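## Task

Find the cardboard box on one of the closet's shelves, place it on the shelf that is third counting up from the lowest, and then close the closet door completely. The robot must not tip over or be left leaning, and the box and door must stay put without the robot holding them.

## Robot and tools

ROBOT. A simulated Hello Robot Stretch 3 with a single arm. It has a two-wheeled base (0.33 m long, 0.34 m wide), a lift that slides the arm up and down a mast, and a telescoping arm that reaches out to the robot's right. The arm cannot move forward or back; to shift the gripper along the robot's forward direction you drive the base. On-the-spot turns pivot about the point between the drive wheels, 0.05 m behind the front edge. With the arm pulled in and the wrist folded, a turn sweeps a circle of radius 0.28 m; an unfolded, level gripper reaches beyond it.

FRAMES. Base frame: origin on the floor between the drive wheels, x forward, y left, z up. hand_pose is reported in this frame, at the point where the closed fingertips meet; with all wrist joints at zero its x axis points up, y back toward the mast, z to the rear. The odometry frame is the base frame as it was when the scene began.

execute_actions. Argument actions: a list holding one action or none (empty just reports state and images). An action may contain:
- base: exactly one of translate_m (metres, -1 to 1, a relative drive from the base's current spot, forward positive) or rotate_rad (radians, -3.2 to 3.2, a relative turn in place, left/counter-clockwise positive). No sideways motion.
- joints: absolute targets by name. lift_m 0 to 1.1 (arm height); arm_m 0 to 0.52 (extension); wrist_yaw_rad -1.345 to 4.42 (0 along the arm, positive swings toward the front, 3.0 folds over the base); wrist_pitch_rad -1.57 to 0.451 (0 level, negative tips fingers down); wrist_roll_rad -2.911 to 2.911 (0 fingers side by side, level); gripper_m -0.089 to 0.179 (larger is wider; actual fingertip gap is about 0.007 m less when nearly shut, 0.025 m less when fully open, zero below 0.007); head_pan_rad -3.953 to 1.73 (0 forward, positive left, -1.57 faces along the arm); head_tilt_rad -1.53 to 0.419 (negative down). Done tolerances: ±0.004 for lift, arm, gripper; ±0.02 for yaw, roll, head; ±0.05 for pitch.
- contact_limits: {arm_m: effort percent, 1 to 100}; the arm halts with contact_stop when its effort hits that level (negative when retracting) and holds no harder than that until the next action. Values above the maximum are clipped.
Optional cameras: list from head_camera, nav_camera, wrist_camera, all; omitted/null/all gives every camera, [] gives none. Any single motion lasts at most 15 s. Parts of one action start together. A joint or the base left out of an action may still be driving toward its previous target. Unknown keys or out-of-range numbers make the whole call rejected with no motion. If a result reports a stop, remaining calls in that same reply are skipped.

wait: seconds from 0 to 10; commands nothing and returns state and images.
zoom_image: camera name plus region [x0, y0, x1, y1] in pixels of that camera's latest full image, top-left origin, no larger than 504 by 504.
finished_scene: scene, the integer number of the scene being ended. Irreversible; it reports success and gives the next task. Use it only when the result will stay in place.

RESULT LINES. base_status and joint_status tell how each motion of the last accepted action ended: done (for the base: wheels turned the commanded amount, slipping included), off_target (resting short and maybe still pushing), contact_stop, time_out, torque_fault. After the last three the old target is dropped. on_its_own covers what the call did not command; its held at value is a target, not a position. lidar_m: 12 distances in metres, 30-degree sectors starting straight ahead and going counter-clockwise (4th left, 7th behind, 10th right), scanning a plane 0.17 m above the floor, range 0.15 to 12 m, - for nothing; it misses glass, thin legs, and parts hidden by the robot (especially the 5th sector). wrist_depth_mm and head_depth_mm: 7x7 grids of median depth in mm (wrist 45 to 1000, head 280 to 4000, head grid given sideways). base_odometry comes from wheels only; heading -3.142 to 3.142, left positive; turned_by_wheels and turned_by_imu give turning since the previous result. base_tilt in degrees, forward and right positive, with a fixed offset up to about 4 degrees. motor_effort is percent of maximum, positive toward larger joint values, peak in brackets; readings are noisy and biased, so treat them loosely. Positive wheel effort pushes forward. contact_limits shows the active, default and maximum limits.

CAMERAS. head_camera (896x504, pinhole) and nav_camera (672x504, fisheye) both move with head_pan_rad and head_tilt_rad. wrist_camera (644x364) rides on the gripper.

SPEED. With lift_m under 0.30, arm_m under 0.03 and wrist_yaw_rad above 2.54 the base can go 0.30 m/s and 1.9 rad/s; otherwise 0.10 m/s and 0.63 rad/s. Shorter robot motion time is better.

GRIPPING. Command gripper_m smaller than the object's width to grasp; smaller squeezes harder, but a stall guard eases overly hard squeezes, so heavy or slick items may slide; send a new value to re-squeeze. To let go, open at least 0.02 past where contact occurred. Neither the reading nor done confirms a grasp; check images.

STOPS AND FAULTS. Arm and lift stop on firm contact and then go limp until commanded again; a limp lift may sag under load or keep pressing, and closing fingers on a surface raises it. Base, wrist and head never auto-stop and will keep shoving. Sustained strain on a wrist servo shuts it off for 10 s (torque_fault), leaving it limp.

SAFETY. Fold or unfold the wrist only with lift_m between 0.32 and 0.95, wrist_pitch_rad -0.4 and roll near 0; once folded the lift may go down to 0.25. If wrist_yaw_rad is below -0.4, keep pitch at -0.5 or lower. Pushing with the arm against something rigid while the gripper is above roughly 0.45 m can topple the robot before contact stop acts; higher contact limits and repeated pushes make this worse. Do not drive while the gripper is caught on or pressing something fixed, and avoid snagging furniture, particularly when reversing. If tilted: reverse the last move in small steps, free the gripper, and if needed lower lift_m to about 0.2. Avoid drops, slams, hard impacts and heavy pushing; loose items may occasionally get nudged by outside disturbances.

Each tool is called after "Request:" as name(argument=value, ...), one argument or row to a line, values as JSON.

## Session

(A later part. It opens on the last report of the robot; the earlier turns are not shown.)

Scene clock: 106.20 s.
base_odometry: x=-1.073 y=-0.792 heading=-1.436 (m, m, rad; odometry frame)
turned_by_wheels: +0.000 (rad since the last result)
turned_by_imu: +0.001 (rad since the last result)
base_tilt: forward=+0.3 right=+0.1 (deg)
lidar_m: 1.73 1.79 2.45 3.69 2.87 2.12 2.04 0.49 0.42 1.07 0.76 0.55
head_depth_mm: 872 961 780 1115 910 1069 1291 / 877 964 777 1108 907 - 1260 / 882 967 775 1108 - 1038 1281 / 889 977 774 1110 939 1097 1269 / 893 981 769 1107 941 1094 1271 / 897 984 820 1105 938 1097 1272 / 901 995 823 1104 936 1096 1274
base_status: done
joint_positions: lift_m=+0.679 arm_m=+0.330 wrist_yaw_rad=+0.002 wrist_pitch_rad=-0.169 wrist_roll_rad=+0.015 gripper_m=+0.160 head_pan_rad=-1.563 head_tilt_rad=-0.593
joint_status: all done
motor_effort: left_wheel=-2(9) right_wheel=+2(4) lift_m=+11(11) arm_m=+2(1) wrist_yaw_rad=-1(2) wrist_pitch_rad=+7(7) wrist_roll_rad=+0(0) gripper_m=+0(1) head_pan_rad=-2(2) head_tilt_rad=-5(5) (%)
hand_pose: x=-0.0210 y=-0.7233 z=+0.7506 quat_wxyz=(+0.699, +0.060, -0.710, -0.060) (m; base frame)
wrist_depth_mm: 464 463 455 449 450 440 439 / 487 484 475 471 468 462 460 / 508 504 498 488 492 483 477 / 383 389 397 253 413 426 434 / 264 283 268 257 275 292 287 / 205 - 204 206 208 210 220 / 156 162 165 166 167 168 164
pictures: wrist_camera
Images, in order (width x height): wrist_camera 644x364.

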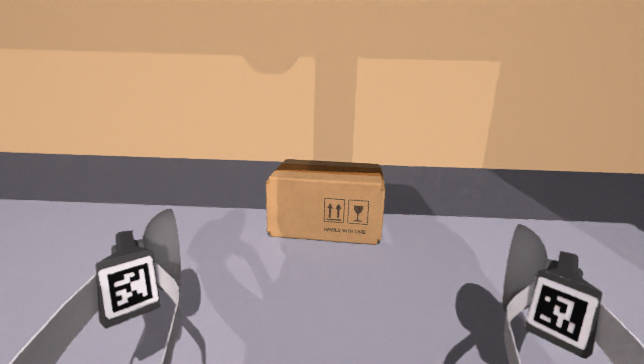

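Request:
execute_actions(
  actions=[
    {"base":{"translate_m":0.013},"joints":{"lift_m":0.665,"arm_m":0.452}},
  ],
  cameras=["wrist_camera"],
)

Request:
execute_actions(
  actions=[
    {"joints":{"gripper_m":0.04}},
  ],
  cameras=["wrist_camera"],
)

Request:
execute_actions(
  actions=[
    {"joints":{"lift_m":0.69}},
  ],
  cameras=["wrist_camera","head_camera"],
)

Scene clock: 117.97 s.
base_odometry: x=-1.072 y=-0.805 heading=-1.436 (m, m, rad; odometry frame)
turned_by_wheels: +0.000 (rad since the last result)
turned_by_imu: +0.001 (rad since the last result)
base_tilt: forward=+0.4 right=+0.2 (deg)
lidar_m: 1.72 1.78 2.43 3.29 2.89 2.14 1.32 0.50 0.42 1.07 0.61 0.54
head_depth_mm: 872 960 778 1113 909 1073 1306 / 876 959 778 1110 910 1067 1269 / 885 973 776 1145 - 1069 1270 / 887 974 775 1111 939 1100 1271 / 894 982 772 1105 940 1098 1263 / 894 988 822 1103 937 1095 1269 / 903 988 819 1101 940 1094 1267
base_status: done
joint_positions: lift_m=+0.666 arm_m=+0.452 wrist_yaw_rad=+0.002 wrist_pitch_rad=-0.169 wrist_roll_rad=+0.015 gripper_m=+0.160 head_pan_rad=-1.563 head_tilt_rad=-0.593
joint_status: all done
motor_effort: left_wheel=-2(5) right_wheel=+2(9) lift_m=+10(11) arm_m=+2(1) wrist_yaw_rad=-2(2) wrist_pitch_rad=+7(7) wrist_roll_rad=+0(0) gripper_m=+0(1) head_pan_rad=-3(2) head_tilt_rad=-5(5) (%)
hand_pose: x=-0.0210 y=-0.8453 z=+0.7376 quat_wxyz=(+0.699, +0.060, -0.710, -0.060) (m; base frame)
wrist_depth_mm: 350 348 343 342 338 334 330 / 366 364 358 358 352 348 344 / 385 383 378 371 368 365 359 / 339 348 356 364 372 377 373 / 235 252 225 133 135 261 255 / 187 - 166 133 128 183 196 / - 145 142 139 135 150 146
pictures: wrist_camera
Images, in order (width x height): wrist_camera 644x364.

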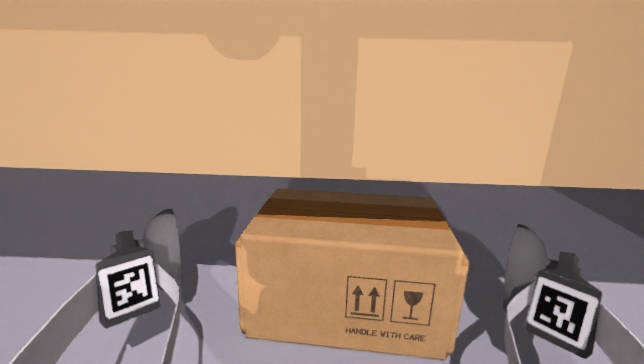

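Scene clock: 119.67 s.
base_odometry: x=-1.072 y=-0.805 heading=-1.436 (m, m, rad; odometry frame)
turned_by_wheels: +0.000 (rad since the last result)
turned_by_imu: +0.000 (rad since the last result)
base_tilt: forward=+0.4 right=+0.0 (deg)
lidar_m: 1.72 1.78 2.43 3.28 2.89 2.13 1.31 0.50 0.42 1.07 0.61 0.54
head_depth_mm: 873 958 778 1113 909 1070 1306 / 879 967 776 1113 911 1069 1278 / 884 971 775 1141 - 1065 1278 / 890 976 776 1106 942 1099 1272 / 896 981 770 1106 939 1098 1270 / 896 985 821 1103 936 1095 1273 / 904 994 818 1108 936 1094 1274
base_status: not commanded
joint_positions: lift_m=+0.666 arm_m=+0.452 wrist_yaw_rad=+0.002 wrist_pitch_rad=-0.169 wrist_roll_rad=+0.015 gripper_m=+0.041 head_pan_rad=-1.563 head_tilt_rad=-0.593
joint_status: all done
motor_effort: left_wheel=-3(3) right_wheel=+2(3) lift_m=+10(11) arm_m=+2(2) wrist_yaw_rad=-1(1) wrist_pitch_rad=+7(7) wrist_roll_rad=+0(0) gripper_m=-25(97) head_pan_rad=-2(2) head_tilt_rad=-4(4) (%)
hand_pose: x=-0.0211 y=-0.8452 z=+0.7376 quat_wxyz=(+0.699, +0.060, -0.710, -0.060) (m; base frame)
wrist_depth_mm: 352 346 343 338 340 334 330 / 367 363 361 356 354 349 346 / 384 381 375 373 367 365 359 / 341 347 352 365 372 376 373 / 234 237 137 133 136 252 256 / 178 183 137 133 128 198 190 / 144 144 142 138 137 144 152
pictures: wrist_camera
Images, in order (width x height): wrist_camera 644x364.

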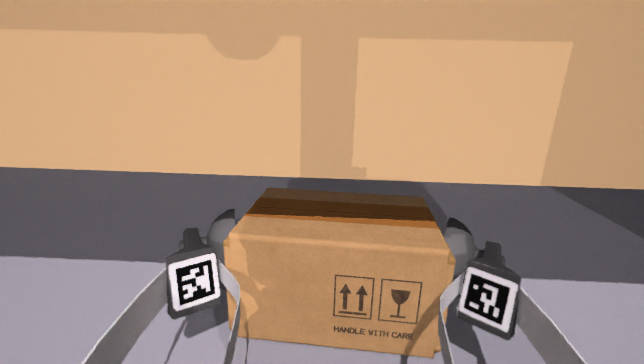

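Scene clock: 120.67 s.
base_odometry: x=-1.072 y=-0.805 heading=-1.436 (m, m, rad; odometry frame)
turned_by_wheels: +0.000 (rad since the last result)
turned_by_imu: +0.000 (rad since the last result)
base_tilt: forward=+0.3 right=+0.1 (deg)
lidar_m: 1.71 1.78 2.43 3.28 2.89 2.13 1.31 0.50 0.43 1.07 0.61 0.54
head_depth_mm: 875 961 781 1116 911 1071 1306 / 878 963 776 1133 - 1067 1262 / 885 972 777 1149 1191 1069 1273 / 888 976 775 1149 937 1099 1273 / 891 981 772 1106 939 1098 1273 / 896 986 823 1106 938 1098 1267 / 902 992 821 1100 937 1097 1267
base_status: not commanded
joint_positions: lift_m=+0.689 arm_m=+0.452 wrist_yaw_rad=+0.002 wrist_pitch_rad=-0.177 wrist_roll_rad=+0.015 gripper_m=+0.045 head_pan_rad=-1.563 head_tilt_rad=-0.593
joint_status: all done
motor_effort: left_wheel=-3(3) right_wheel=+2(2) lift_m=+44(48) arm_m=+2(2) wrist_yaw_rad=-1(1) wrist_pitch_rad=+9(10) wrist_roll_rad=+0(0) gripper_m=-23(25) head_pan_rad=-2(2) head_tilt_rad=-5(4) (%)
hand_pose: x=-0.0211 y=-0.8447 z=+0.7591 quat_wxyz=(+0.699, +0.063, -0.709, -0.063) (m; base frame)
wrist_depth_mm: 350 346 345 341 338 332 329 / 367 363 360 354 349 348 344 / 386 381 375 373 368 366 361 / 397 395 385 387 382 379 379 / 277 282 137 133 135 300 303 / 213 219 137 133 128 236 227 / 172 172 165 140 136 172 182
pictures: head_camera (sideways: a quarter turn clockwise sets it upright), wrist_camera
Images, in order (width x height): head_camera 896x504, wrist_camera 644x364.

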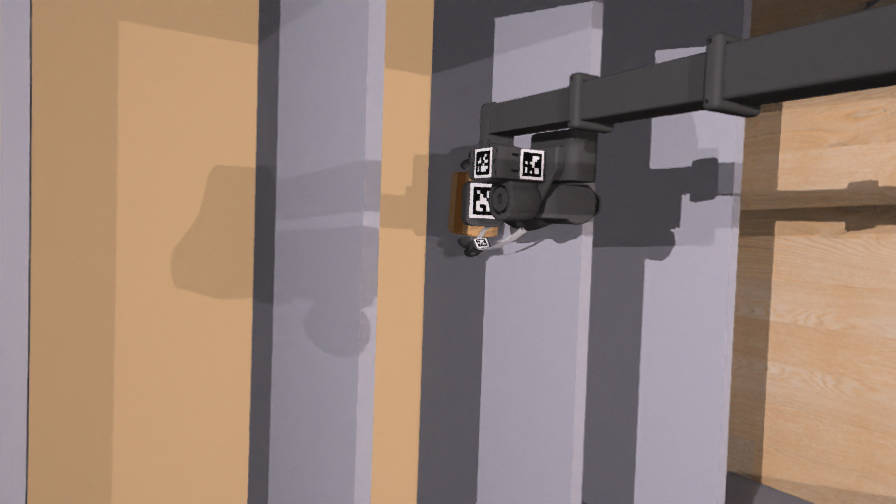

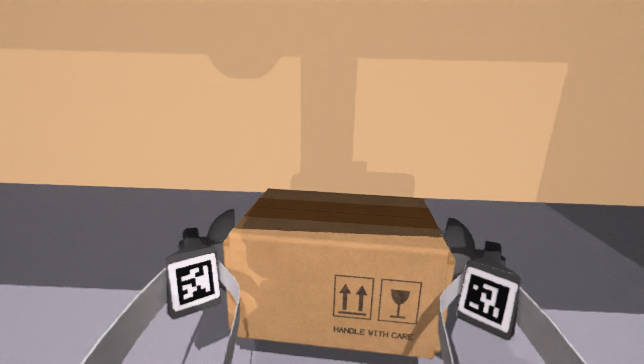

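Request:
execute_actions(
  actions=[
    {"joints":{"arm_m":0.17}},
  ],
  cameras=[],
)

Request:
execute_actions(
  actions=[
    {"joints":{"lift_m":1.015}},
  ],
  cameras=["wrist_camera"],
)

Scene clock: 127.70 s.
base_odometry: x=-1.072 y=-0.805 heading=-1.436 (m, m, rad; odometry frame)
turned_by_wheels: +0.000 (rad since the last result)
turned_by_imu: +0.001 (rad since the last result)
base_tilt: forward=+0.4 right=+0.3 (deg)
lidar_m: 1.71 1.78 2.43 3.28 2.90 2.13 1.31 0.49 0.42 1.06 0.61 0.54
head_depth_mm: 874 961 781 1112 908 1068 1324 / 879 964 778 1113 910 1098 - / 883 973 777 1115 846 - - / 887 976 773 1108 890 1098 1275 / 892 978 772 1106 942 1100 1274 / 894 986 821 1102 938 1094 1270 / 905 992 821 1099 936 1095 1269
base_status: not commanded
joint_positions: lift_m=+0.689 arm_m=+0.170 wrist_yaw_rad=+0.002 wrist_pitch_rad=-0.178 wrist_roll_rad=+0.015 gripper_m=+0.045 head_pan_rad=-1.563 head_tilt_rad=-0.593
joint_status: all done
motor_effort: left_wheel=-3(3) right_wheel=+2(2) lift_m=+45(45) arm_m=-2(4) wrist_yaw_rad=-1(1) wrist_pitch_rad=+10(9) wrist_roll_rad=+0(0) gripper_m=-25(23) head_pan_rad=-2(2) head_tilt_rad=-5(5) (%)
hand_pose: x=-0.0211 y=-0.5631 z=+0.7588 quat_wxyz=(+0.699, +0.063, -0.709, -0.063) (m; base frame)
wrist_depth_mm: 612 610 598 587 591 591 581 / 633 633 634 626 613 608 600 / 628 656 650 636 640 638 637 / 403 406 419 426 438 450 456 / 297 302 137 133 135 302 304 / 649 719 137 133 128 710 703 / 566 568 543 140 136 567 601
pictures: none
No camera images: the call's "cameras" was empty. Leave "cameras" out to get every camera's image.

Scene clock: 131.50 s.
base_odometry: x=-1.072 y=-0.805 heading=-1.436 (m, m, rad; odometry frame)
turned_by_wheels: +0.000 (rad since the last result)
turned_by_imu: +0.000 (rad since the last result)
base_tilt: forward=+0.4 right=+0.1 (deg)
lidar_m: 1.71 1.78 2.43 3.30 2.90 2.13 1.32 0.50 0.42 1.07 0.61 0.54
head_depth_mm: 873 943 - - 912 1077 1275 / 881 956 - - 908 1074 1274 / 884 964 - - 906 1073 1273 / 888 972 774 1109 940 1102 1272 / 896 981 773 1105 938 1095 1272 / 898 985 823 1099 938 1096 1266 / 899 992 822 1104 938 1098 1258
base_status: not commanded
joint_positions: lift_m=+1.014 arm_m=+0.170 wrist_yaw_rad=+0.002 wrist_pitch_rad=-0.178 wrist_roll_rad=+0.015 gripper_m=+0.045 head_pan_rad=-1.563 head_tilt_rad=-0.593
joint_status: all done
motor_effort: left_wheel=-3(2) right_wheel=+2(3) lift_m=+45(45) arm_m=-1(2) wrist_yaw_rad=-1(1) wrist_pitch_rad=+10(10) wrist_roll_rad=+0(0) gripper_m=-24(24) head_pan_rad=-2(2) head_tilt_rad=-5(4) (%)
hand_pose: x=-0.0211 y=-0.5631 z=+1.0837 quat_wxyz=(+0.699, +0.063, -0.709, -0.063) (m; base frame)
wrist_depth_mm: 612 611 603 596 583 583 575 / 633 627 634 629 612 609 603 / 632 665 670 654 644 639 636 / 463 472 484 488 499 517 528 / 321 325 137 133 135 345 350 / 654 703 137 133 128 286 291 / 594 592 573 140 136 599 634
pictures: wrist_camera
Images, in order (width x height): wrist_camera 644x364.

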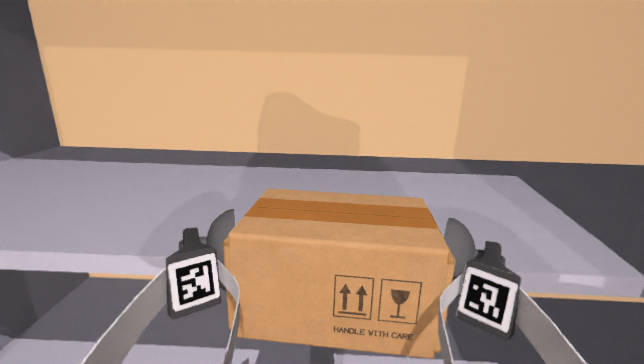

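Request:
execute_actions(
  actions=[
    {"joints":{"arm_m":0.42,"lift_m":0.995}},
  ],
  cameras=[],
)

Request:
execute_actions(
  actions=[
    {"joints":{"lift_m":0.975}},
  ],
  cameras=[],
)

Scene clock: 137.73 s.
base_odometry: x=-1.072 y=-0.805 heading=-1.436 (m, m, rad; odometry frame)
turned_by_wheels: +0.000 (rad since the last result)
turned_by_imu: +0.001 (rad since the last result)
base_tilt: forward=+0.4 right=+0.2 (deg)
lidar_m: 1.71 1.78 2.43 3.27 2.89 2.14 1.32 0.49 0.42 1.07 0.61 0.54
head_depth_mm: 873 934 731 1116 910 1074 1272 / 879 936 688 1111 910 1069 1274 / 883 941 682 1111 906 1070 1275 / 891 972 744 1107 939 1101 1269 / 890 979 771 1105 939 1098 1268 / 898 987 823 1105 940 1096 1272 / 903 988 819 1103 937 1095 1267
base_status: not commanded
joint_positions: lift_m=+0.996 arm_m=+0.420 wrist_yaw_rad=+0.002 wrist_pitch_rad=-0.178 wrist_roll_rad=+0.015 gripper_m=+0.045 head_pan_rad=-1.563 head_tilt_rad=-0.593
joint_status: all done
motor_effort: left_wheel=-3(3) right_wheel=+2(2) lift_m=+11(42) arm_m=+2(4) wrist_yaw_rad=-2(2) wrist_pitch_rad=+9(10) wrist_roll_rad=+0(0) gripper_m=-23(23) head_pan_rad=-2(2) head_tilt_rad=-5(5) (%)
hand_pose: x=-0.0211 y=-0.8126 z=+1.0653 quat_wxyz=(+0.699, +0.063, -0.709, -0.063) (m; base frame)
wrist_depth_mm: 379 377 374 372 363 362 359 / 398 395 390 387 385 377 374 / 419 414 406 402 400 398 391 / 403 410 422 415 412 408 403 / 280 285 137 133 136 304 305 / 215 221 137 133 128 239 229 / 174 175 166 140 136 174 184
pictures: none
No camera images: the call's "cameras" was empty. Leave "cameras" out to get every camera's image.

Scene clock: 138.67 s.
base_odometry: x=-1.072 y=-0.805 heading=-1.436 (m, m, rad; odometry frame)
turned_by_wheels: +0.000 (rad since the last result)
turned_by_imu: +0.000 (rad since the last result)
base_tilt: forward=+0.3 right=+0.1 (deg)
lidar_m: 1.72 1.78 2.43 3.30 2.90 2.13 1.31 0.49 0.42 1.07 0.61 0.54
head_depth_mm: 876 947 - 1066 910 1074 1279 / 877 938 687 1112 908 1073 1273 / 883 955 - 1112 908 1065 1272 / 891 978 750 1109 939 1104 1266 / 892 979 771 1106 938 1099 1273 / 899 988 822 1105 941 1100 1269 / 901 991 820 1105 934 1095 1270
base_status: not commanded
joint_positions: lift_m=+0.976 arm_m=+0.420 wrist_yaw_rad=+0.002 wrist_pitch_rad=-0.178 wrist_roll_rad=+0.015 gripper_m=+0.045 head_pan_rad=-1.563 head_tilt_rad=-0.593
joint_status: all done
motor_effort: left_wheel=-2(3) right_wheel=+2(2) lift_m=+11(9) arm_m=+2(3) wrist_yaw_rad=-1(1) wrist_pitch_rad=+10(10) wrist_roll_rad=+0(0) gripper_m=-23(24) head_pan_rad=-2(1) head_tilt_rad=-5(4) (%)
hand_pose: x=-0.0211 y=-0.8126 z=+1.0453 quat_wxyz=(+0.699, +0.063, -0.709, -0.063) (m; base frame)
wrist_depth_mm: 381 377 372 369 367 360 358 / 398 395 389 384 385 379 373 / 415 414 407 404 398 394 393 / 343 351 360 363 374 382 389 / 239 242 137 133 136 258 260 / 183 188 137 133 128 203 195 / 148 149 144 140 136 148 156
pictures: none
No camera images: the call's "cameras" was empty. Leave "cameras" out to get every camera's image.

Request:
execute_actions(
  actions=[
    {"joints":{"lift_m":0.973,"gripper_m":0.14}},
  ],
  cameras=[],
)

Request:
execute_actions(
  actions=[
    {"joints":{"arm_m":0.005,"lift_m":0.978}},
  ],
  cameras=["wrist_camera"],
)

Request:
execute_actions(
  actions=[
    {"base":{"rotate_rad":-0.4},"joints":{"wrist_yaw_rad":1.3,"gripper_m":0,"wrist_pitch_rad":0}},
  ],
  cameras=[],
)

Request:
execute_actions(
  actions=[
    {"base":{"translate_m":-0.309}},
  ],
  cameras=[],
)

Request:
execute_actions(
  actions=[
    {"base":{"rotate_rad":0.4},"joints":{"wrist_yaw_rad":0.15}},
  ],
  cameras=["wrist_camera","head_camera"],
)

Scene clock: 146.63 s.
base_odometry: x=-1.072 y=-0.805 heading=-1.436 (m, m, rad; odometry frame)
turned_by_wheels: +0.000 (rad since the last result)
turned_by_imu: +0.001 (rad since the last result)
base_tilt: forward=+0.4 right=+0.2 (deg)
lidar_m: 1.72 1.78 2.43 3.29 2.89 2.14 1.31 0.50 0.43 1.07 0.61 0.54
head_depth_mm: 875 945 - 1066 911 1069 1278 / 882 939 690 1110 908 1070 1275 / 881 956 - 1116 909 1070 1275 / 888 974 725 1110 938 1102 1270 / 891 977 772 1106 938 1095 1270 / 896 984 822 1103 940 1100 1274 / 900 990 819 1106 936 1098 1272
base_status: not commanded
joint_positions: lift_m=+0.974 arm_m=+0.420 wrist_yaw_rad=+0.002 wrist_pitch_rad=-0.175 wrist_roll_rad=+0.015 gripper_m=+0.140 head_pan_rad=-1.563 head_tilt_rad=-0.593
joint_status: all done
motor_effort: left_wheel=-2(2) right_wheel=+2(2) lift_m=+11(6) arm_m=+2(2) wrist_yaw_rad=-1(1) wrist_pitch_rad=+8(10) wrist_roll_rad=+0(0) gripper_m=+0(93) head_pan_rad=-2(2) head_tilt_rad=-5(5) (%)
hand_pose: x=-0.0211 y=-0.8129 z=+1.0442 quat_wxyz=(+0.699, +0.062, -0.709, -0.062) (m; base frame)
wrist_depth_mm: 379 379 371 370 367 366 359 / 396 397 389 388 381 381 377 / 419 415 411 403 399 397 392 / 344 350 357 365 373 384 388 / 237 255 186 138 140 271 260 / 182 - 141 134 128 - 194 / - 148 145 140 136 148 155
pictures: none
No camera images: the call's "cameras" was empty. Leave "cameras" out to get every camera's image.

Scene clock: 150.87 s.
base_odometry: x=-1.072 y=-0.805 heading=-1.436 (m, m, rad; odometry frame)
turned_by_wheels: +0.000 (rad since the last result)
turned_by_imu: +0.001 (rad since the last result)
base_tilt: forward=+0.4 right=+0.0 (deg)
lidar_m: 1.71 1.78 2.43 3.29 2.89 2.13 1.31 0.49 0.43 1.07 0.61 0.54
head_depth_mm: 879 961 781 1120 - - - / 880 961 777 1137 - - - / 885 972 745 1146 - - - / 889 973 776 1131 905 1098 1276 / 892 979 771 1155 940 1094 1274 / 896 987 824 1108 937 1096 1260 / 903 994 821 1103 937 1097 1265
base_status: not commanded
joint_positions: lift_m=+0.977 arm_m=+0.005 wrist_yaw_rad=+0.002 wrist_pitch_rad=-0.174 wrist_roll_rad=+0.015 gripper_m=+0.140 head_pan_rad=-1.563 head_tilt_rad=-0.593
joint_status: all done
motor_effort: left_wheel=-2(3) right_wheel=+2(2) lift_m=+44(45) arm_m=-2(3) wrist_yaw_rad=-1(1) wrist_pitch_rad=+8(8) wrist_roll_rad=+0(0) gripper_m=+0(0) head_pan_rad=-2(2) head_tilt_rad=-5(4) (%)
hand_pose: x=-0.0211 y=-0.3984 z=+1.0479 quat_wxyz=(+0.699, +0.062, -0.710, -0.062) (m; base frame)
wrist_depth_mm: 640 759 760 742 737 728 728 / 650 796 785 779 759 777 752 / 593 679 711 536 764 779 772 / 599 819 865 475 492 508 456 / 653 865 892 881 866 879 855 / 649 - 694 693 715 - 727 / 573 554 561 560 568 559 583
pictures: wrist_camera
Images, in order (width x height): wrist_camera 644x364.

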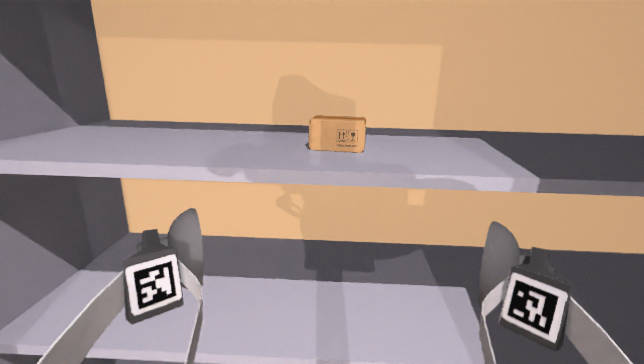

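Scene clock: 152.77 s.
base_odometry: x=-1.072 y=-0.805 heading=-1.836 (m, m, rad; odometry frame)
turned_by_wheels: -0.400 (rad since the last result)
turned_by_imu: -0.397 (rad since the last result)
base_tilt: forward=+0.3 right=+0.2 (deg)
lidar_m: 0.54 1.71 1.85 2.78 3.73 2.62 2.07 0.94 0.44 0.43 1.07 0.55
head_depth_mm: 328 355 391 457 498 - 831 / 1016 1097 776 461 497 - - / 981 1065 889 1112 1209 - - / 944 1036 828 1109 1173 1114 - / 913 1000 825 1109 941 1098 - / 887 964 770 1105 - - - / 859 933 724 1062 902 - -
base_status: done
joint_positions: lift_m=+0.977 arm_m=+0.005 wrist_yaw_rad=+1.297 wrist_pitch_rad=-0.025 wrist_roll_rad=+0.015 gripper_m=+0.000 head_pan_rad=-1.563 head_tilt_rad=-0.593
joint_status: all done
motor_effort: left_wheel=+3(8) right_wheel=-3(7) lift_m=+44(44) arm_m=-2(2) wrist_yaw_rad=+2(3) wrist_pitch_rad=+9(10) wrist_roll_rad=+0(0) gripper_m=-2(95) head_pan_rad=-3(2) head_tilt_rad=-5(4) (%)
hand_pose: x=+0.2246 y=-0.2193 z=+1.0853 quat_wxyz=(+0.565, +0.438, -0.562, +0.416) (m; base frame)
wrist_depth_mm: - - 423 617 633 487 476 / - - 435 631 775 794 673 / - - 448 649 808 847 696 / - - 464 669 774 783 677 / - - 471 655 842 548 456 / - - 477 - 935 840 707 / - - 519 725 711 724 700
pictures: none
No camera images: the call's "cameras" was empty. Leave "cameras" out to get every camera's image.

Scene clock: 156.80 s.
base_odometry: x=-0.991 y=-0.507 heading=-1.836 (m, m, rad; odometry frame)
turned_by_wheels: +0.000 (rad since the last result)
turned_by_imu: +0.000 (rad since the last result)
base_tilt: forward=+0.3 right=+0.2 (deg)
lidar_m: 0.85 2.00 2.16 3.25 3.59 2.26 1.79 1.77 0.60 0.48 0.47 1.04
head_depth_mm: 439 489 549 628 698 - 1166 / 422 468 523 596 667 - - / 408 449 500 565 637 - - / 394 432 480 538 613 703 - / 381 416 460 515 579 653 - / 368 402 442 492 - - - / 357 388 425 478 510 - -
base_status: done
joint_positions: lift_m=+0.977 arm_m=+0.005 wrist_yaw_rad=+1.297 wrist_pitch_rad=-0.025 wrist_roll_rad=+0.015 gripper_m=+0.000 head_pan_rad=-1.563 head_tilt_rad=-0.593
joint_status: not commanded
motor_effort: left_wheel=+3(4) right_wheel=-2(8) lift_m=+44(44) arm_m=-2(1) wrist_yaw_rad=+2(1) wrist_pitch_rad=+9(9) wrist_roll_rad=+0(0) gripper_m=-2(3) head_pan_rad=-2(2) head_tilt_rad=-5(5) (%)
hand_pose: x=+0.2247 y=-0.2193 z=+1.0853 quat_wxyz=(+0.565, +0.438, -0.562, +0.417) (m; base frame)
wrist_depth_mm: - - 743 913 - 854 526 / - - 755 946 985 871 751 / - - 772 - - 956 789 / - - 786 - - 897 771 / - - 826 - - 954 518 / - - 819 - - 908 816 / - - 953 - - 729 703
pictures: none
No camera images: the call's "cameras" was empty. Leave "cameras" out to get every camera's image.

Scene clock: 158.43 s.
base_odometry: x=-0.991 y=-0.507 heading=-1.436 (m, m, rad; odometry frame)
turned_by_wheels: +0.400 (rad since the last result)
turned_by_imu: +0.398 (rad since the last result)
base_tilt: forward=+0.3 right=+0.0 (deg)
lidar_m: 2.00 2.07 2.83 3.15 2.50 1.83 1.77 0.67 0.49 0.47 1.15 0.85
head_depth_mm: 363 398 440 494 546 - - / 365 400 443 489 552 - - / 367 402 446 483 - - - / 369 410 455 496 - 916 818 / 998 1084 958 1109 1239 1429 1271 / 1005 1089 882 1106 1240 1467 1266 / 1011 1098 950 1104 1240 1476 1270
base_status: done
joint_positions: lift_m=+0.977 arm_m=+0.005 wrist_yaw_rad=+0.153 wrist_pitch_rad=-0.025 wrist_roll_rad=+0.015 gripper_m=+0.000 head_pan_rad=-1.563 head_tilt_rad=-0.593
joint_status: all done
motor_effort: left_wheel=-3(9) right_wheel=+2(6) lift_m=+45(44) arm_m=-1(2) wrist_yaw_rad=-2(3) wrist_pitch_rad=+9(9) wrist_roll_rad=+0(0) gripper_m=-3(3) head_pan_rad=-2(2) head_tilt_rad=-5(5) (%)
hand_pose: x=+0.0175 y=-0.4028 z=+1.0853 quat_wxyz=(+0.701, +0.064, -0.709, +0.044) (m; base frame)
wrist_depth_mm: 731 704 664 218 208 198 190 / 813 - 957 222 212 202 193 / 814 - - 229 217 207 199 / 781 746 692 246 222 212 203 / 834 - - 577 227 217 207 / 813 894 917 - 230 222 211 / 767 723 697 253 240 227 215
pictures: head_camera (sideways: a quarter turn clockwise sets it upright), wrist_camera
Images, in order (width x height): head_camera 896x504, wrist_camera 644x364.

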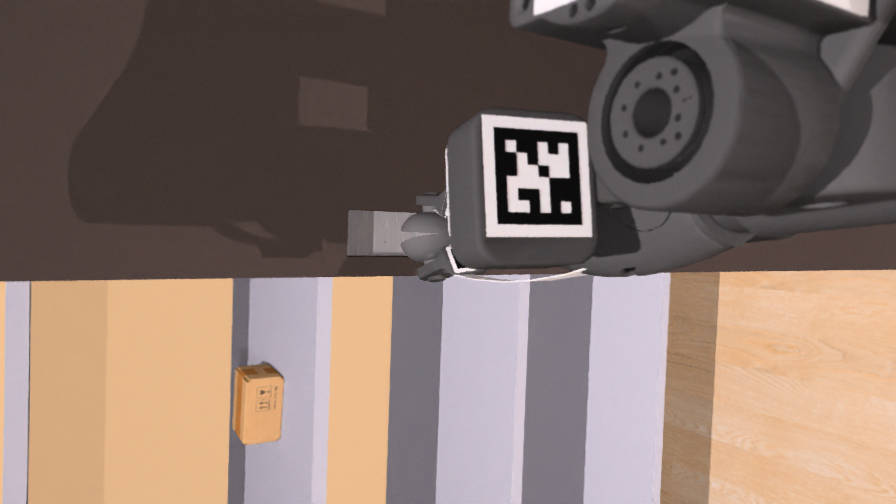

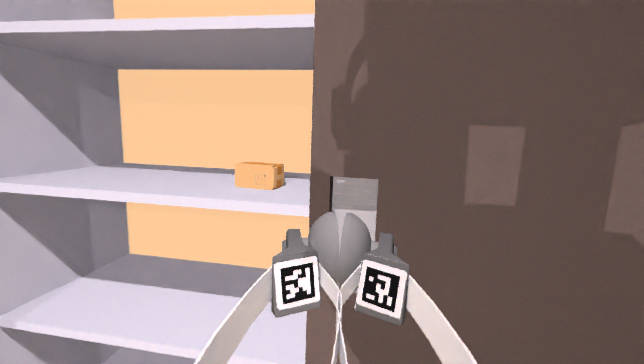

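Request:
execute_actions(
  actions=[
    {"joints":{"arm_m":0.08,"wrist_yaw_rad":0.14},"contact_limits":{"arm_m":8}},
  ],
  cameras=["wrist_camera"],
)

Scene clock: 163.43 s.
base_odometry: x=-0.991 y=-0.507 heading=-1.436 (m, m, rad; odometry frame)
turned_by_wheels: +0.000 (rad since the last result)
turned_by_imu: -0.004 (rad since the last result)
base_tilt: forward=+0.4 right=+0.1 (deg)
lidar_m: 2.00 2.07 2.82 3.15 2.51 1.84 1.77 0.68 0.49 0.47 1.16 0.85
head_depth_mm: 365 400 443 - - - 797 / 367 402 445 483 - - 786 / 368 404 444 - - - 796 / 370 406 450 1016 615 688 823 / 1003 1085 957 1107 1243 1435 1267 / 1002 1083 881 1105 1242 1474 1274 / 1011 1097 947 1098 1238 1473 1270
base_status: not commanded
joint_positions: lift_m=+0.977 arm_m=+0.066 wrist_yaw_rad=+0.146 wrist_pitch_rad=-0.026 wrist_roll_rad=+0.015 gripper_m=+0.000 head_pan_rad=-1.563 head_tilt_rad=-0.594
joint_status: arm_m contact_stop (moved +0.061 of +0.075); the others done
on_its_own: arm_m is slack since a contact_stop, until your next command for it (your +0.080 is given up)
motor_effort: left_wheel=+0(5) right_wheel=-1(5) lift_m=+43(44) arm_m=+0(10) wrist_yaw_rad=-4(2) wrist_pitch_rad=+9(10) wrist_roll_rad=+0(0) gripper_m=-4(4) head_pan_rad=-2(2) head_tilt_rad=-4(5) (%)
contact_limits: arm_m 8 (drawing in: default 16, maximum 26; extending or still: default 22, maximum 35)
hand_pose: x=+0.0156 y=-0.4636 z=+1.0852 quat_wxyz=(+0.701, +0.061, -0.710, +0.042) (m; base frame)
wrist_depth_mm: 645 546 536 161 155 148 142 / 832 960 890 165 158 151 144 / 833 971 947 169 161 154 148 / 705 736 646 174 165 157 151 / 834 - 980 185 169 161 154 / 810 896 914 - 171 165 157 / 707 681 695 190 179 169 161
pictures: wrist_camera
Images, in order (width x height): wrist_camera 644x364.

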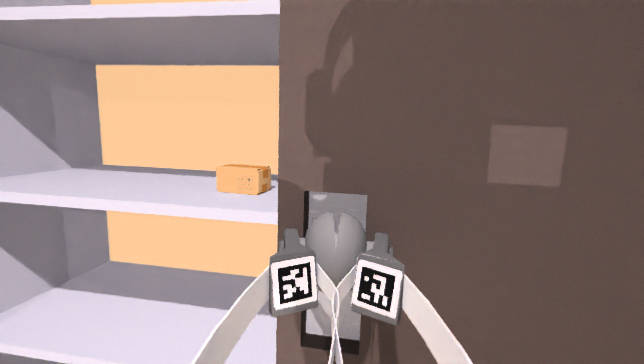

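Request:
execute_actions(
  actions=[
    {"base":{"translate_m":0.3},"joints":{"arm_m":0.064}},
  ],
  cameras=["wrist_camera"],
)

Scene clock: 169.53 s.
base_odometry: x=-0.950 y=-0.804 heading=-1.436 (m, m, rad; odometry frame)
turned_by_wheels: +0.000 (rad since the last result)
turned_by_imu: -0.101 (rad since the last result)
base_tilt: forward=+0.2 right=+0.2 (deg)
lidar_m: 1.71 1.74 2.20 3.18 3.25 2.22 2.05 0.75 0.50 0.47 0.69 0.62
head_depth_mm: 371 407 453 - - - 853 / 369 405 450 498 - - 807 / 367 403 446 - - - 803 / 620 1038 831 1109 1242 1134 871 / 983 1065 961 1106 1239 1439 1271 / 979 1064 952 1108 1241 1434 1270 / 975 1052 952 1108 1203 1436 1270
base_status: done
joint_positions: lift_m=+0.977 arm_m=+0.063 wrist_yaw_rad=+0.084 wrist_pitch_rad=-0.027 wrist_roll_rad=+0.015 gripper_m=+0.000 head_pan_rad=-1.563 head_tilt_rad=-0.594
joint_status: all done
on_its_own: wrist_yaw_rad is held at +0.101, not at your +0.140, by its stall guard, which is not easing now
motor_effort: left_wheel=-2(12) right_wheel=+7(23) lift_m=+43(44) arm_m=+5(5) wrist_yaw_rad=+10(29) wrist_pitch_rad=+9(9) wrist_roll_rad=+0(0) gripper_m=-4(7) head_pan_rad=-3(3) head_tilt_rad=-4(4) (%)
hand_pose: x=+0.0001 y=-0.4630 z=+1.0849 quat_wxyz=(+0.702, +0.040, -0.711, +0.020) (m; base frame)
wrist_depth_mm: 566 558 533 158 157 156 156 / 697 837 856 162 161 160 161 / 696 870 873 166 165 165 163 / 648 735 769 169 169 169 168 / 699 921 922 185 173 173 172 / 731 881 899 - 178 178 177 / 653 693 683 193 184 182 182
pictures: wrist_camera
Images, in order (width x height): wrist_camera 644x364.

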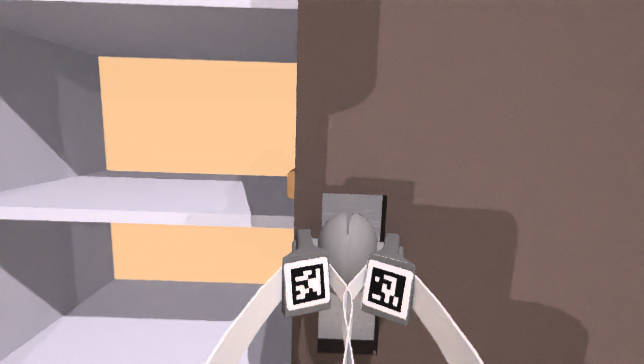

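Request:
execute_actions(
  actions=[
    {"joints":{"arm_m":0.005}},
  ],
  cameras=[],
)

Request:
execute_actions(
  actions=[
    {"base":{"rotate_rad":0.106},"joints":{"wrist_yaw_rad":0,"lift_m":0.85}},
  ],
  cameras=[],
)

Request:
execute_actions(
  actions=[
    {"base":{"translate_m":-0.77},"joints":{"lift_m":0.2,"head_tilt_rad":-1.1}},
  ],
  cameras=["wrist_camera","head_camera"],
)

Scene clock: 176.77 s.
base_odometry: x=-0.950 y=-0.804 heading=-1.435 (m, m, rad; odometry frame)
turned_by_wheels: +0.000 (rad since the last result)
turned_by_imu: +0.001 (rad since the last result)
base_tilt: forward=+0.4 right=+0.1 (deg)
lidar_m: 1.71 1.73 2.21 3.17 3.27 2.21 2.05 0.74 0.50 0.46 0.69 0.61
head_depth_mm: 368 404 449 505 558 - - / 366 402 447 493 562 - - / 364 399 444 486 - - - / 619 1040 824 1105 1240 1433 1226 / 982 1067 956 1105 1239 1431 1273 / 980 1062 949 1103 1238 1433 1264 / 974 1056 948 1103 1201 1436 1266
base_status: not commanded
joint_positions: lift_m=+0.977 arm_m=+0.005 wrist_yaw_rad=+0.099 wrist_pitch_rad=-0.025 wrist_roll_rad=+0.015 gripper_m=+0.000 head_pan_rad=-1.563 head_tilt_rad=-0.594
joint_status: all done
on_its_own: wrist_yaw_rad is held at +0.101, not at your +0.140, by its stall guard, which is not easing now
motor_effort: left_wheel=+1(3) right_wheel=-1(8) lift_m=+44(44) arm_m=-1(3) wrist_yaw_rad=+1(10) wrist_pitch_rad=+9(9) wrist_roll_rad=+0(0) gripper_m=-3(4) head_pan_rad=-2(2) head_tilt_rad=-4(4) (%)
hand_pose: x=+0.0037 y=-0.4045 z=+1.0854 quat_wxyz=(+0.701, +0.044, -0.711, +0.025) (m; base frame)
wrist_depth_mm: 563 554 593 501 206 206 205 / 680 916 915 745 213 211 209 / 679 913 940 220 216 216 215 / 624 739 770 238 222 220 219 / 682 941 981 965 228 227 225 / 702 868 919 - 234 234 232 / 654 695 693 244 240 238 237
pictures: none
No camera images: the call's "cameras" was empty. Leave "cameras" out to get every camera's image.

Scene clock: 178.77 s.
base_odometry: x=-0.950 y=-0.804 heading=-1.330 (m, m, rad; odometry frame)
turned_by_wheels: +0.106 (rad since the last result)
turned_by_imu: +0.106 (rad since the last result)
base_tilt: forward=+0.2 right=+0.1 (deg)
lidar_m: 1.71 1.78 2.43 3.16 2.90 2.13 2.06 0.65 0.48 0.46 0.62 0.61
head_depth_mm: 357 391 432 485 551 635 707 / 358 392 435 494 556 630 722 / 974 1052 828 520 568 620 - / 990 1066 955 1106 1242 1407 1269 / 991 1074 958 1104 1241 1429 1269 / 1002 1081 953 1105 1240 1433 1269 / 1005 1087 950 1107 1241 1393 1268
base_status: done
joint_positions: lift_m=+0.851 arm_m=+0.005 wrist_yaw_rad=+0.003 wrist_pitch_rad=-0.024 wrist_roll_rad=+0.015 gripper_m=+0.000 head_pan_rad=-1.563 head_tilt_rad=-0.594
joint_status: all done
motor_effort: left_wheel=-3(8) right_wheel=+2(8) lift_m=+10(39) arm_m=-1(2) wrist_yaw_rad=-2(3) wrist_pitch_rad=+8(9) wrist_roll_rad=+0(0) gripper_m=-2(3) head_pan_rad=-2(2) head_tilt_rad=-4(4) (%)
hand_pose: x=-0.0207 y=-0.4058 z=+0.9593 quat_wxyz=(+0.702, +0.010, -0.712, -0.008) (m; base frame)
wrist_depth_mm: 647 865 889 888 213 201 200 / 655 899 905 924 212 206 204 / 632 876 916 640 213 211 208 / 655 949 942 951 217 216 214 / 664 874 953 951 223 221 218 / 604 634 651 - 229 227 224 / 678 904 966 896 237 232 232
pictures: none
No camera images: the call's "cameras" was empty. Leave "cameras" out to get every camera's image.

Scene clock: 187.57 s.
base_odometry: x=-1.134 y=-0.056 heading=-1.330 (m, m, rad; odometry frame)
turned_by_wheels: +0.000 (rad since the last result)
turned_by_imu: -0.002 (rad since the last result)
base_tilt: forward=+0.4 right=+0.3 (deg)
lidar_m: 2.49 2.57 3.52 3.19 1.83 1.34 1.28 0.65 0.53 0.47 0.49 0.66
head_depth_mm: 470 562 702 896 1192 1198 1108 / 472 566 709 946 1285 1220 - / 450 548 698 954 1293 1242 - / 431 518 650 876 1274 1218 1118 / 433 522 655 884 1275 1212 1112 / 436 523 660 893 1285 1217 1110 / 438 528 665 902 1306 1217 1116
base_status: done
joint_positions: lift_m=+0.201 arm_m=+0.005 wrist_yaw_rad=+0.003 wrist_pitch_rad=-0.024 wrist_roll_rad=+0.015 gripper_m=+0.000 head_pan_rad=-1.563 head_tilt_rad=-1.086
joint_status: all done
motor_effort: left_wheel=-2(9) right_wheel=+2(3) lift_m=+11(11) arm_m=-2(1) wrist_yaw_rad=-2(2) wrist_pitch_rad=+8(8) wrist_roll_rad=+0(0) gripper_m=-2(3) head_pan_rad=-2(2) head_tilt_rad=-9(42) (%)
hand_pose: x=-0.0208 y=-0.4058 z=+0.3093 quat_wxyz=(+0.702, +0.010, -0.712, -0.008) (m; base frame)
wrist_depth_mm: 216 214 213 212 252 248 247 / 221 220 217 218 258 255 253 / 228 225 223 223 264 261 258 / 232 231 228 229 271 267 265 / 239 236 234 232 276 275 272 / 245 243 241 - 282 281 279 / 252 250 247 248 292 288 286
pictures: head_camera (sideways: a quarter turn clockwise sets it upright), wrist_camera
Images, in order (width x height): head_camera 896x504, wrist_camera 644x364.

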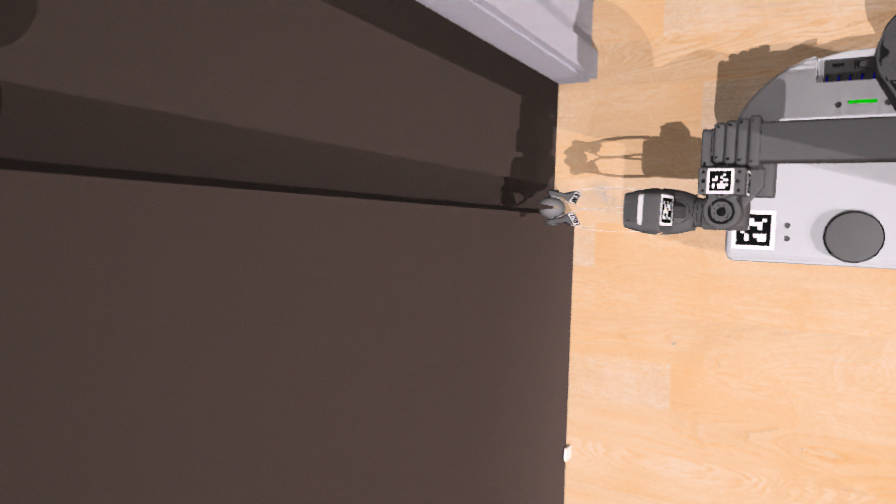

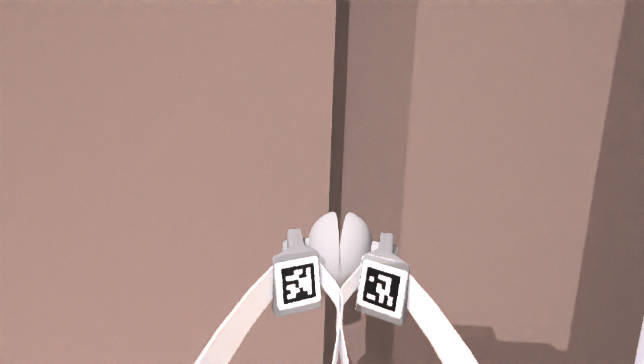

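Request:
execute_actions(
  actions=[
    {"base":{"translate_m":-0.05},"joints":{"arm_m":0.035}},
  ],
  cameras=[],
)

Request:
execute_actions(
  actions=[
    {"joints":{"arm_m":0.08}},
  ],
  cameras=[],
)

Request:
execute_actions(
  actions=[
    {"base":{"translate_m":0.43}},
  ],
  cameras=["wrist_camera","head_camera"],
)

Scene clock: 193.83 s.
base_odometry: x=-1.146 y=-0.008 heading=-1.330 (m, m, rad; odometry frame)
turned_by_wheels: +0.000 (rad since the last result)
turned_by_imu: +0.000 (rad since the last result)
base_tilt: forward=+0.5 right=+0.1 (deg)
lidar_m: 2.53 2.63 3.61 3.20 1.76 1.28 1.23 1.28 0.50 0.47 0.49 0.66
head_depth_mm: 470 563 704 858 1225 1200 1107 / 472 566 709 949 1268 1216 - / 475 569 713 956 1290 - - / 453 541 676 921 1283 1215 1123 / 434 522 656 886 1280 1213 1113 / 436 525 661 893 1289 1215 1111 / 439 529 668 904 1297 1216 1115
base_status: done
joint_positions: lift_m=+0.201 arm_m=+0.035 wrist_yaw_rad=+0.002 wrist_pitch_rad=-0.024 wrist_roll_rad=+0.015 gripper_m=+0.000 head_pan_rad=-1.563 head_tilt_rad=-1.086
joint_status: all done
motor_effort: left_wheel=-2(9) right_wheel=+2(3) lift_m=+10(10) arm_m=+2(4) wrist_yaw_rad=-2(1) wrist_pitch_rad=+8(8) wrist_roll_rad=+0(0) gripper_m=-3(3) head_pan_rad=-2(2) head_tilt_rad=-8(8) (%)
hand_pose: x=-0.0209 y=-0.4353 z=+0.3093 quat_wxyz=(+0.702, +0.009, -0.712, -0.008) (m; base frame)
wrist_depth_mm: 188 187 187 226 225 222 221 / 194 192 191 231 230 228 225 / 198 196 196 238 235 234 231 / 203 201 201 243 241 239 236 / 209 206 206 247 246 245 243 / 215 212 210 - 252 251 248 / 220 218 219 263 261 257 254
pictures: none
No camera images: the call's "cameras" was empty. Leave "cameras" out to get every camera's image.

Scene clock: 195.27 s.
base_odometry: x=-1.146 y=-0.008 heading=-1.330 (m, m, rad; odometry frame)
turned_by_wheels: +0.000 (rad since the last result)
turned_by_imu: +0.000 (rad since the last result)
base_tilt: forward=+0.4 right=+0.2 (deg)
lidar_m: 2.54 2.63 3.58 3.20 1.76 1.28 1.23 1.28 0.50 0.47 0.48 0.66
head_depth_mm: 470 564 703 858 1218 1200 1104 / 473 566 709 948 1265 1222 - / 474 570 714 956 1284 - - / 453 539 675 919 1277 1204 1125 / 433 521 655 883 1279 1209 1104 / 436 524 661 894 1282 1209 1115 / 438 528 666 904 1299 1215 1118
base_status: not commanded
joint_positions: lift_m=+0.201 arm_m=+0.080 wrist_yaw_rad=+0.002 wrist_pitch_rad=-0.024 wrist_roll_rad=+0.015 gripper_m=+0.000 head_pan_rad=-1.563 head_tilt_rad=-1.086
joint_status: all done
motor_effort: left_wheel=-2(2) right_wheel=+2(2) lift_m=+10(10) arm_m=+2(5) wrist_yaw_rad=-2(2) wrist_pitch_rad=+8(8) wrist_roll_rad=+0(0) gripper_m=-2(3) head_pan_rad=-2(2) head_tilt_rad=-8(9) (%)
hand_pose: x=-0.0209 y=-0.4803 z=+0.3093 quat_wxyz=(+0.702, +0.009, -0.712, -0.008) (m; base frame)
wrist_depth_mm: 144 143 163 184 182 180 179 / 148 146 166 188 187 185 184 / 151 150 169 193 191 190 188 / 155 154 172 198 195 194 192 / 159 158 175 202 201 199 197 / 163 161 163 - 204 204 202 / 168 166 190 212 212 209 207
pictures: none
No camera images: the call's "cameras" was empty. Leave "cameras" out to get every camera's image.

Scene clock: 200.73 s.
base_odometry: x=-1.044 y=-0.425 heading=-1.330 (m, m, rad; odometry frame)
turned_by_wheels: +0.000 (rad since the last result)
turned_by_imu: +0.002 (rad since the last result)
base_tilt: forward=+0.4 right=+0.1 (deg)
lidar_m: 2.11 2.18 2.98 3.14 2.33 1.73 1.67 0.73 0.53 0.46 0.48 0.66
head_depth_mm: 468 560 699 932 1287 1204 1107 / 469 562 703 939 1288 1218 - / 470 565 708 952 1284 - - / 427 513 645 868 1280 1212 1123 / 429 516 648 878 1280 1206 1108 / 432 520 654 885 1279 1209 1111 / 435 523 661 898 1286 1217 1115
base_status: done
joint_positions: lift_m=+0.201 arm_m=+0.080 wrist_yaw_rad=-0.003 wrist_pitch_rad=-0.024 wrist_roll_rad=+0.015 gripper_m=+0.000 head_pan_rad=-1.563 head_tilt_rad=-1.086
joint_status: not commanded
motor_effort: left_wheel=-3(14) right_wheel=+2(26) lift_m=+10(11) arm_m=+2(2) wrist_yaw_rad=+0(30) wrist_pitch_rad=+8(8) wrist_roll_rad=+0(0) gripper_m=-3(8) head_pan_rad=-2(3) head_tilt_rad=-9(9) (%)
hand_pose: x=-0.0222 y=-0.4803 z=+0.3093 quat_wxyz=(+0.702, +0.008, -0.712, -0.010) (m; base frame)
wrist_depth_mm: 140 139 138 180 180 178 177 / 143 142 141 185 183 182 181 / 146 146 144 190 188 187 185 / 150 150 148 194 193 191 190 / 154 153 152 197 198 197 195 / 158 158 156 - 201 202 199 / 162 161 160 209 210 206 204
pictures: head_camera (sideways: a quarter turn clockwise sets it upright), wrist_camera
Images, in order (width x height): head_camera 896x504, wrist_camera 644x364.

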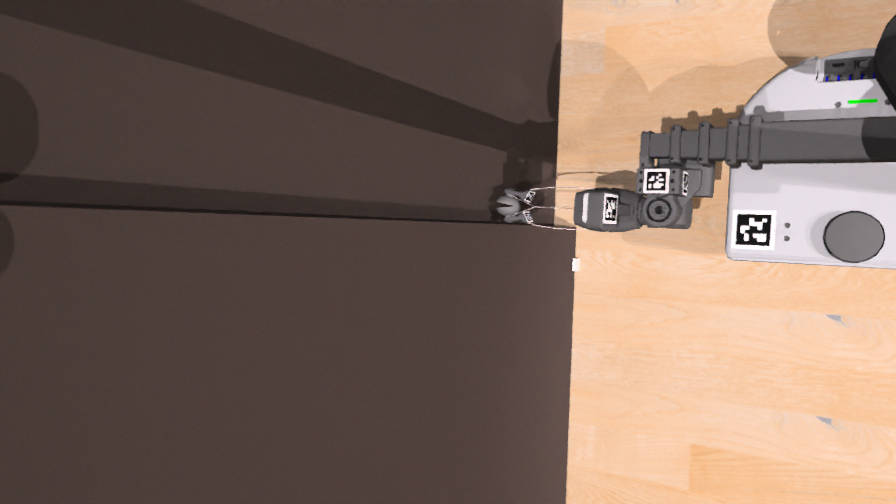

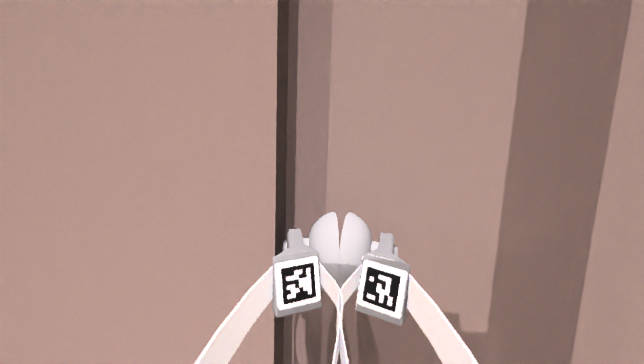

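Request:
execute_actions(
  actions=[
    {"base":{"translate_m":0.065},"joints":{"head_pan_rad":-0.55,"head_tilt_rad":-0.6}},
  ],
  cameras=["head_camera"],
)

Scene clock: 205.17 s.
base_odometry: x=-1.028 y=-0.489 heading=-1.330 (m, m, rad; odometry frame)
turned_by_wheels: +0.000 (rad since the last result)
turned_by_imu: +0.000 (rad since the last result)
base_tilt: forward=+0.1 right=-0.1 (deg)
lidar_m: 2.05 2.12 2.89 3.14 2.44 1.79 1.73 0.73 0.53 0.46 0.48 0.65
head_depth_mm: 516 546 584 625 673 732 801 / 580 620 668 724 790 870 965 / 664 717 781 860 955 1070 1191 / 736 809 897 1015 1163 1345 1262 / 1825 2002 2256 2304 1787 1497 1262 / 1815 1966 2168 2316 1846 1499 1256 / 1716 1862 2044 2196 1843 1496 1269
base_status: done
joint_positions: lift_m=+0.201 arm_m=+0.080 wrist_yaw_rad=-0.018 wrist_pitch_rad=-0.024 wrist_roll_rad=+0.015 gripper_m=+0.000 head_pan_rad=-0.557 head_tilt_rad=-0.606
joint_status: all done
motor_effort: left_wheel=-7(17) right_wheel=+9(26) lift_m=+11(11) arm_m=+2(2) wrist_yaw_rad=+10(27) wrist_pitch_rad=+8(8) wrist_roll_rad=+0(0) gripper_m=-4(7) head_pan_rad=+3(31) head_tilt_rad=+4(41) (%)
hand_pose: x=-0.0260 y=-0.4803 z=+0.3093 quat_wxyz=(+0.702, +0.002, -0.712, -0.015) (m; base frame)
wrist_depth_mm: 137 137 137 179 180 180 178 / 140 141 140 184 184 183 183 / 145 144 144 189 188 188 187 / 148 147 147 193 194 193 192 / 152 151 151 197 197 197 197 / 156 155 154 - 202 202 202 / 161 160 159 209 209 207 208
pictures: head_camera (sideways: a quarter turn clockwise sets it upright)
Images, in order (width x height): head_camera 896x504.

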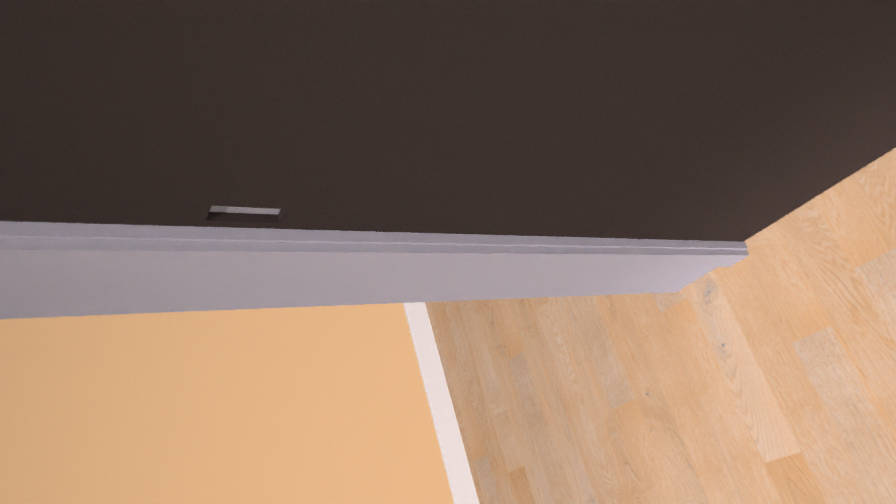

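Request:
execute_actions(
  actions=[
    {"base":{"translate_m":0.012}},
  ],
  cameras=[],
)

Request:
execute_actions(
  actions=[
    {"base":{"translate_m":-0.04},"joints":{"head_pan_rad":-2.5}},
  ],
  cameras=["head_camera"],
)

Scene clock: 211.03 s.
base_odometry: x=-1.025 y=-0.500 heading=-1.330 (m, m, rad; odometry frame)
turned_by_wheels: +0.000 (rad since the last result)
turned_by_imu: +0.000 (rad since the last result)
base_tilt: forward=+0.4 right=+0.2 (deg)
lidar_m: 2.03 2.10 2.87 3.58 2.46 1.81 1.74 0.73 0.53 0.46 0.48 0.65
head_depth_mm: 516 547 583 625 674 730 800 / 579 621 669 724 792 871 966 / 662 716 782 858 953 1069 1187 / 731 809 892 1014 1153 1342 1265 / 1811 2026 2230 2309 1844 1498 1263 / 1804 1960 2151 2297 1843 1493 1261 / 1705 1868 2026 2219 1854 1504 1257
base_status: done
joint_positions: lift_m=+0.201 arm_m=+0.080 wrist_yaw_rad=-0.059 wrist_pitch_rad=-0.024 wrist_roll_rad=+0.015 gripper_m=+0.000 head_pan_rad=-0.557 head_tilt_rad=-0.606
joint_status: not commanded
on_its_own: wrist_yaw_rad is held at -0.052, not at your +0.000, by its stall guard, which is not easing now
motor_effort: left_wheel=-6(14) right_wheel=+7(18) lift_m=+11(11) arm_m=+1(2) wrist_yaw_rad=+4(20) wrist_pitch_rad=+8(8) wrist_roll_rad=+0(0) gripper_m=-4(5) head_pan_rad=+3(2) head_tilt_rad=+4(3) (%)
hand_pose: x=-0.0366 y=-0.4799 z=+0.3093 quat_wxyz=(+0.701, -0.013, -0.712, -0.030) (m; base frame)
wrist_depth_mm: 134 135 136 180 181 184 184 / 137 138 139 184 186 188 190 / 141 141 142 189 191 193 194 / 144 145 146 193 196 197 199 / 148 148 150 197 200 202 204 / 151 153 153 - 206 208 210 / 155 156 158 209 212 213 215
pictures: none
No camera images: the call's "cameras" was empty. Leave "cameras" out to get every camera's image.

Scene clock: 212.67 s.
base_odometry: x=-1.035 y=-0.461 heading=-1.331 (m, m, rad; odometry frame)
turned_by_wheels: +0.000 (rad since the last result)
turned_by_imu: +0.000 (rad since the last result)
base_tilt: forward=+0.4 right=+0.3 (deg)
lidar_m: 2.07 2.15 2.92 3.15 2.38 1.77 1.70 0.73 0.53 0.47 0.48 0.65
head_depth_mm: 1508 1643 1790 1952 1857 1502 1268 / 734 848 983 2034 1789 1496 1261 / 702 768 853 961 1128 1353 1257 / 658 725 808 915 1049 1231 1259 / 591 644 707 788 885 1012 1183 / 537 580 631 691 769 860 982 / 491 525 569 618 678 749 836
base_status: done
joint_positions: lift_m=+0.201 arm_m=+0.080 wrist_yaw_rad=-0.055 wrist_pitch_rad=-0.024 wrist_roll_rad=+0.015 gripper_m=+0.000 head_pan_rad=-2.493 head_tilt_rad=-0.606
joint_status: all done
on_its_own: wrist_yaw_rad is held at -0.052, not at your +0.000, by its stall guard, which is not easing now
motor_effort: left_wheel=-2(11) right_wheel=+2(5) lift_m=+11(10) arm_m=+2(2) wrist_yaw_rad=+2(4) wrist_pitch_rad=+8(8) wrist_roll_rad=+0(0) gripper_m=-3(4) head_pan_rad=-2(28) head_tilt_rad=+4(4) (%)
hand_pose: x=-0.0355 y=-0.4800 z=+0.3093 quat_wxyz=(+0.701, -0.011, -0.712, -0.028) (m; base frame)
wrist_depth_mm: 135 136 179 181 182 183 184 / 139 139 183 185 185 187 189 / 142 142 187 190 190 192 193 / 146 146 191 194 196 197 198 / 149 150 197 198 201 202 203 / 153 154 185 - 206 208 209 / 157 158 197 210 211 213 215
pictures: head_camera (sideways: a quarter turn clockwise sets it upright)
Images, in order (width x height): head_camera 896x504.

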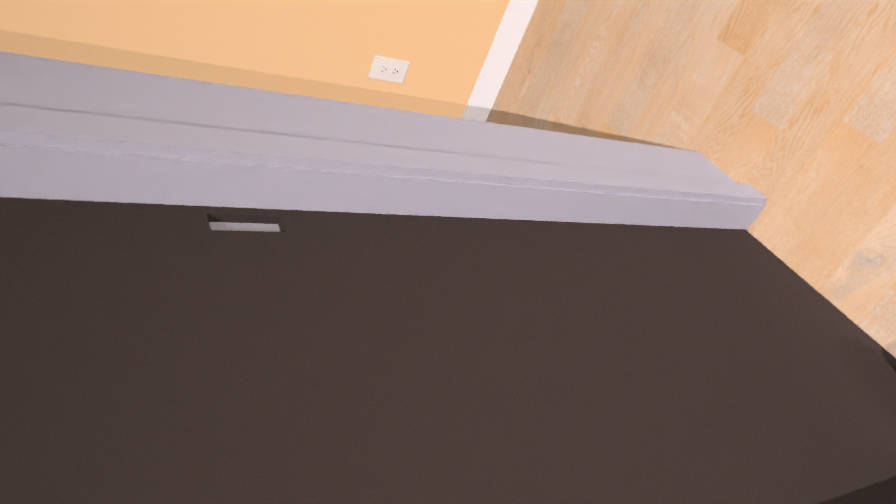

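Request:
finished_scene(
  scene=2,
)

The scene is finished: the task was done.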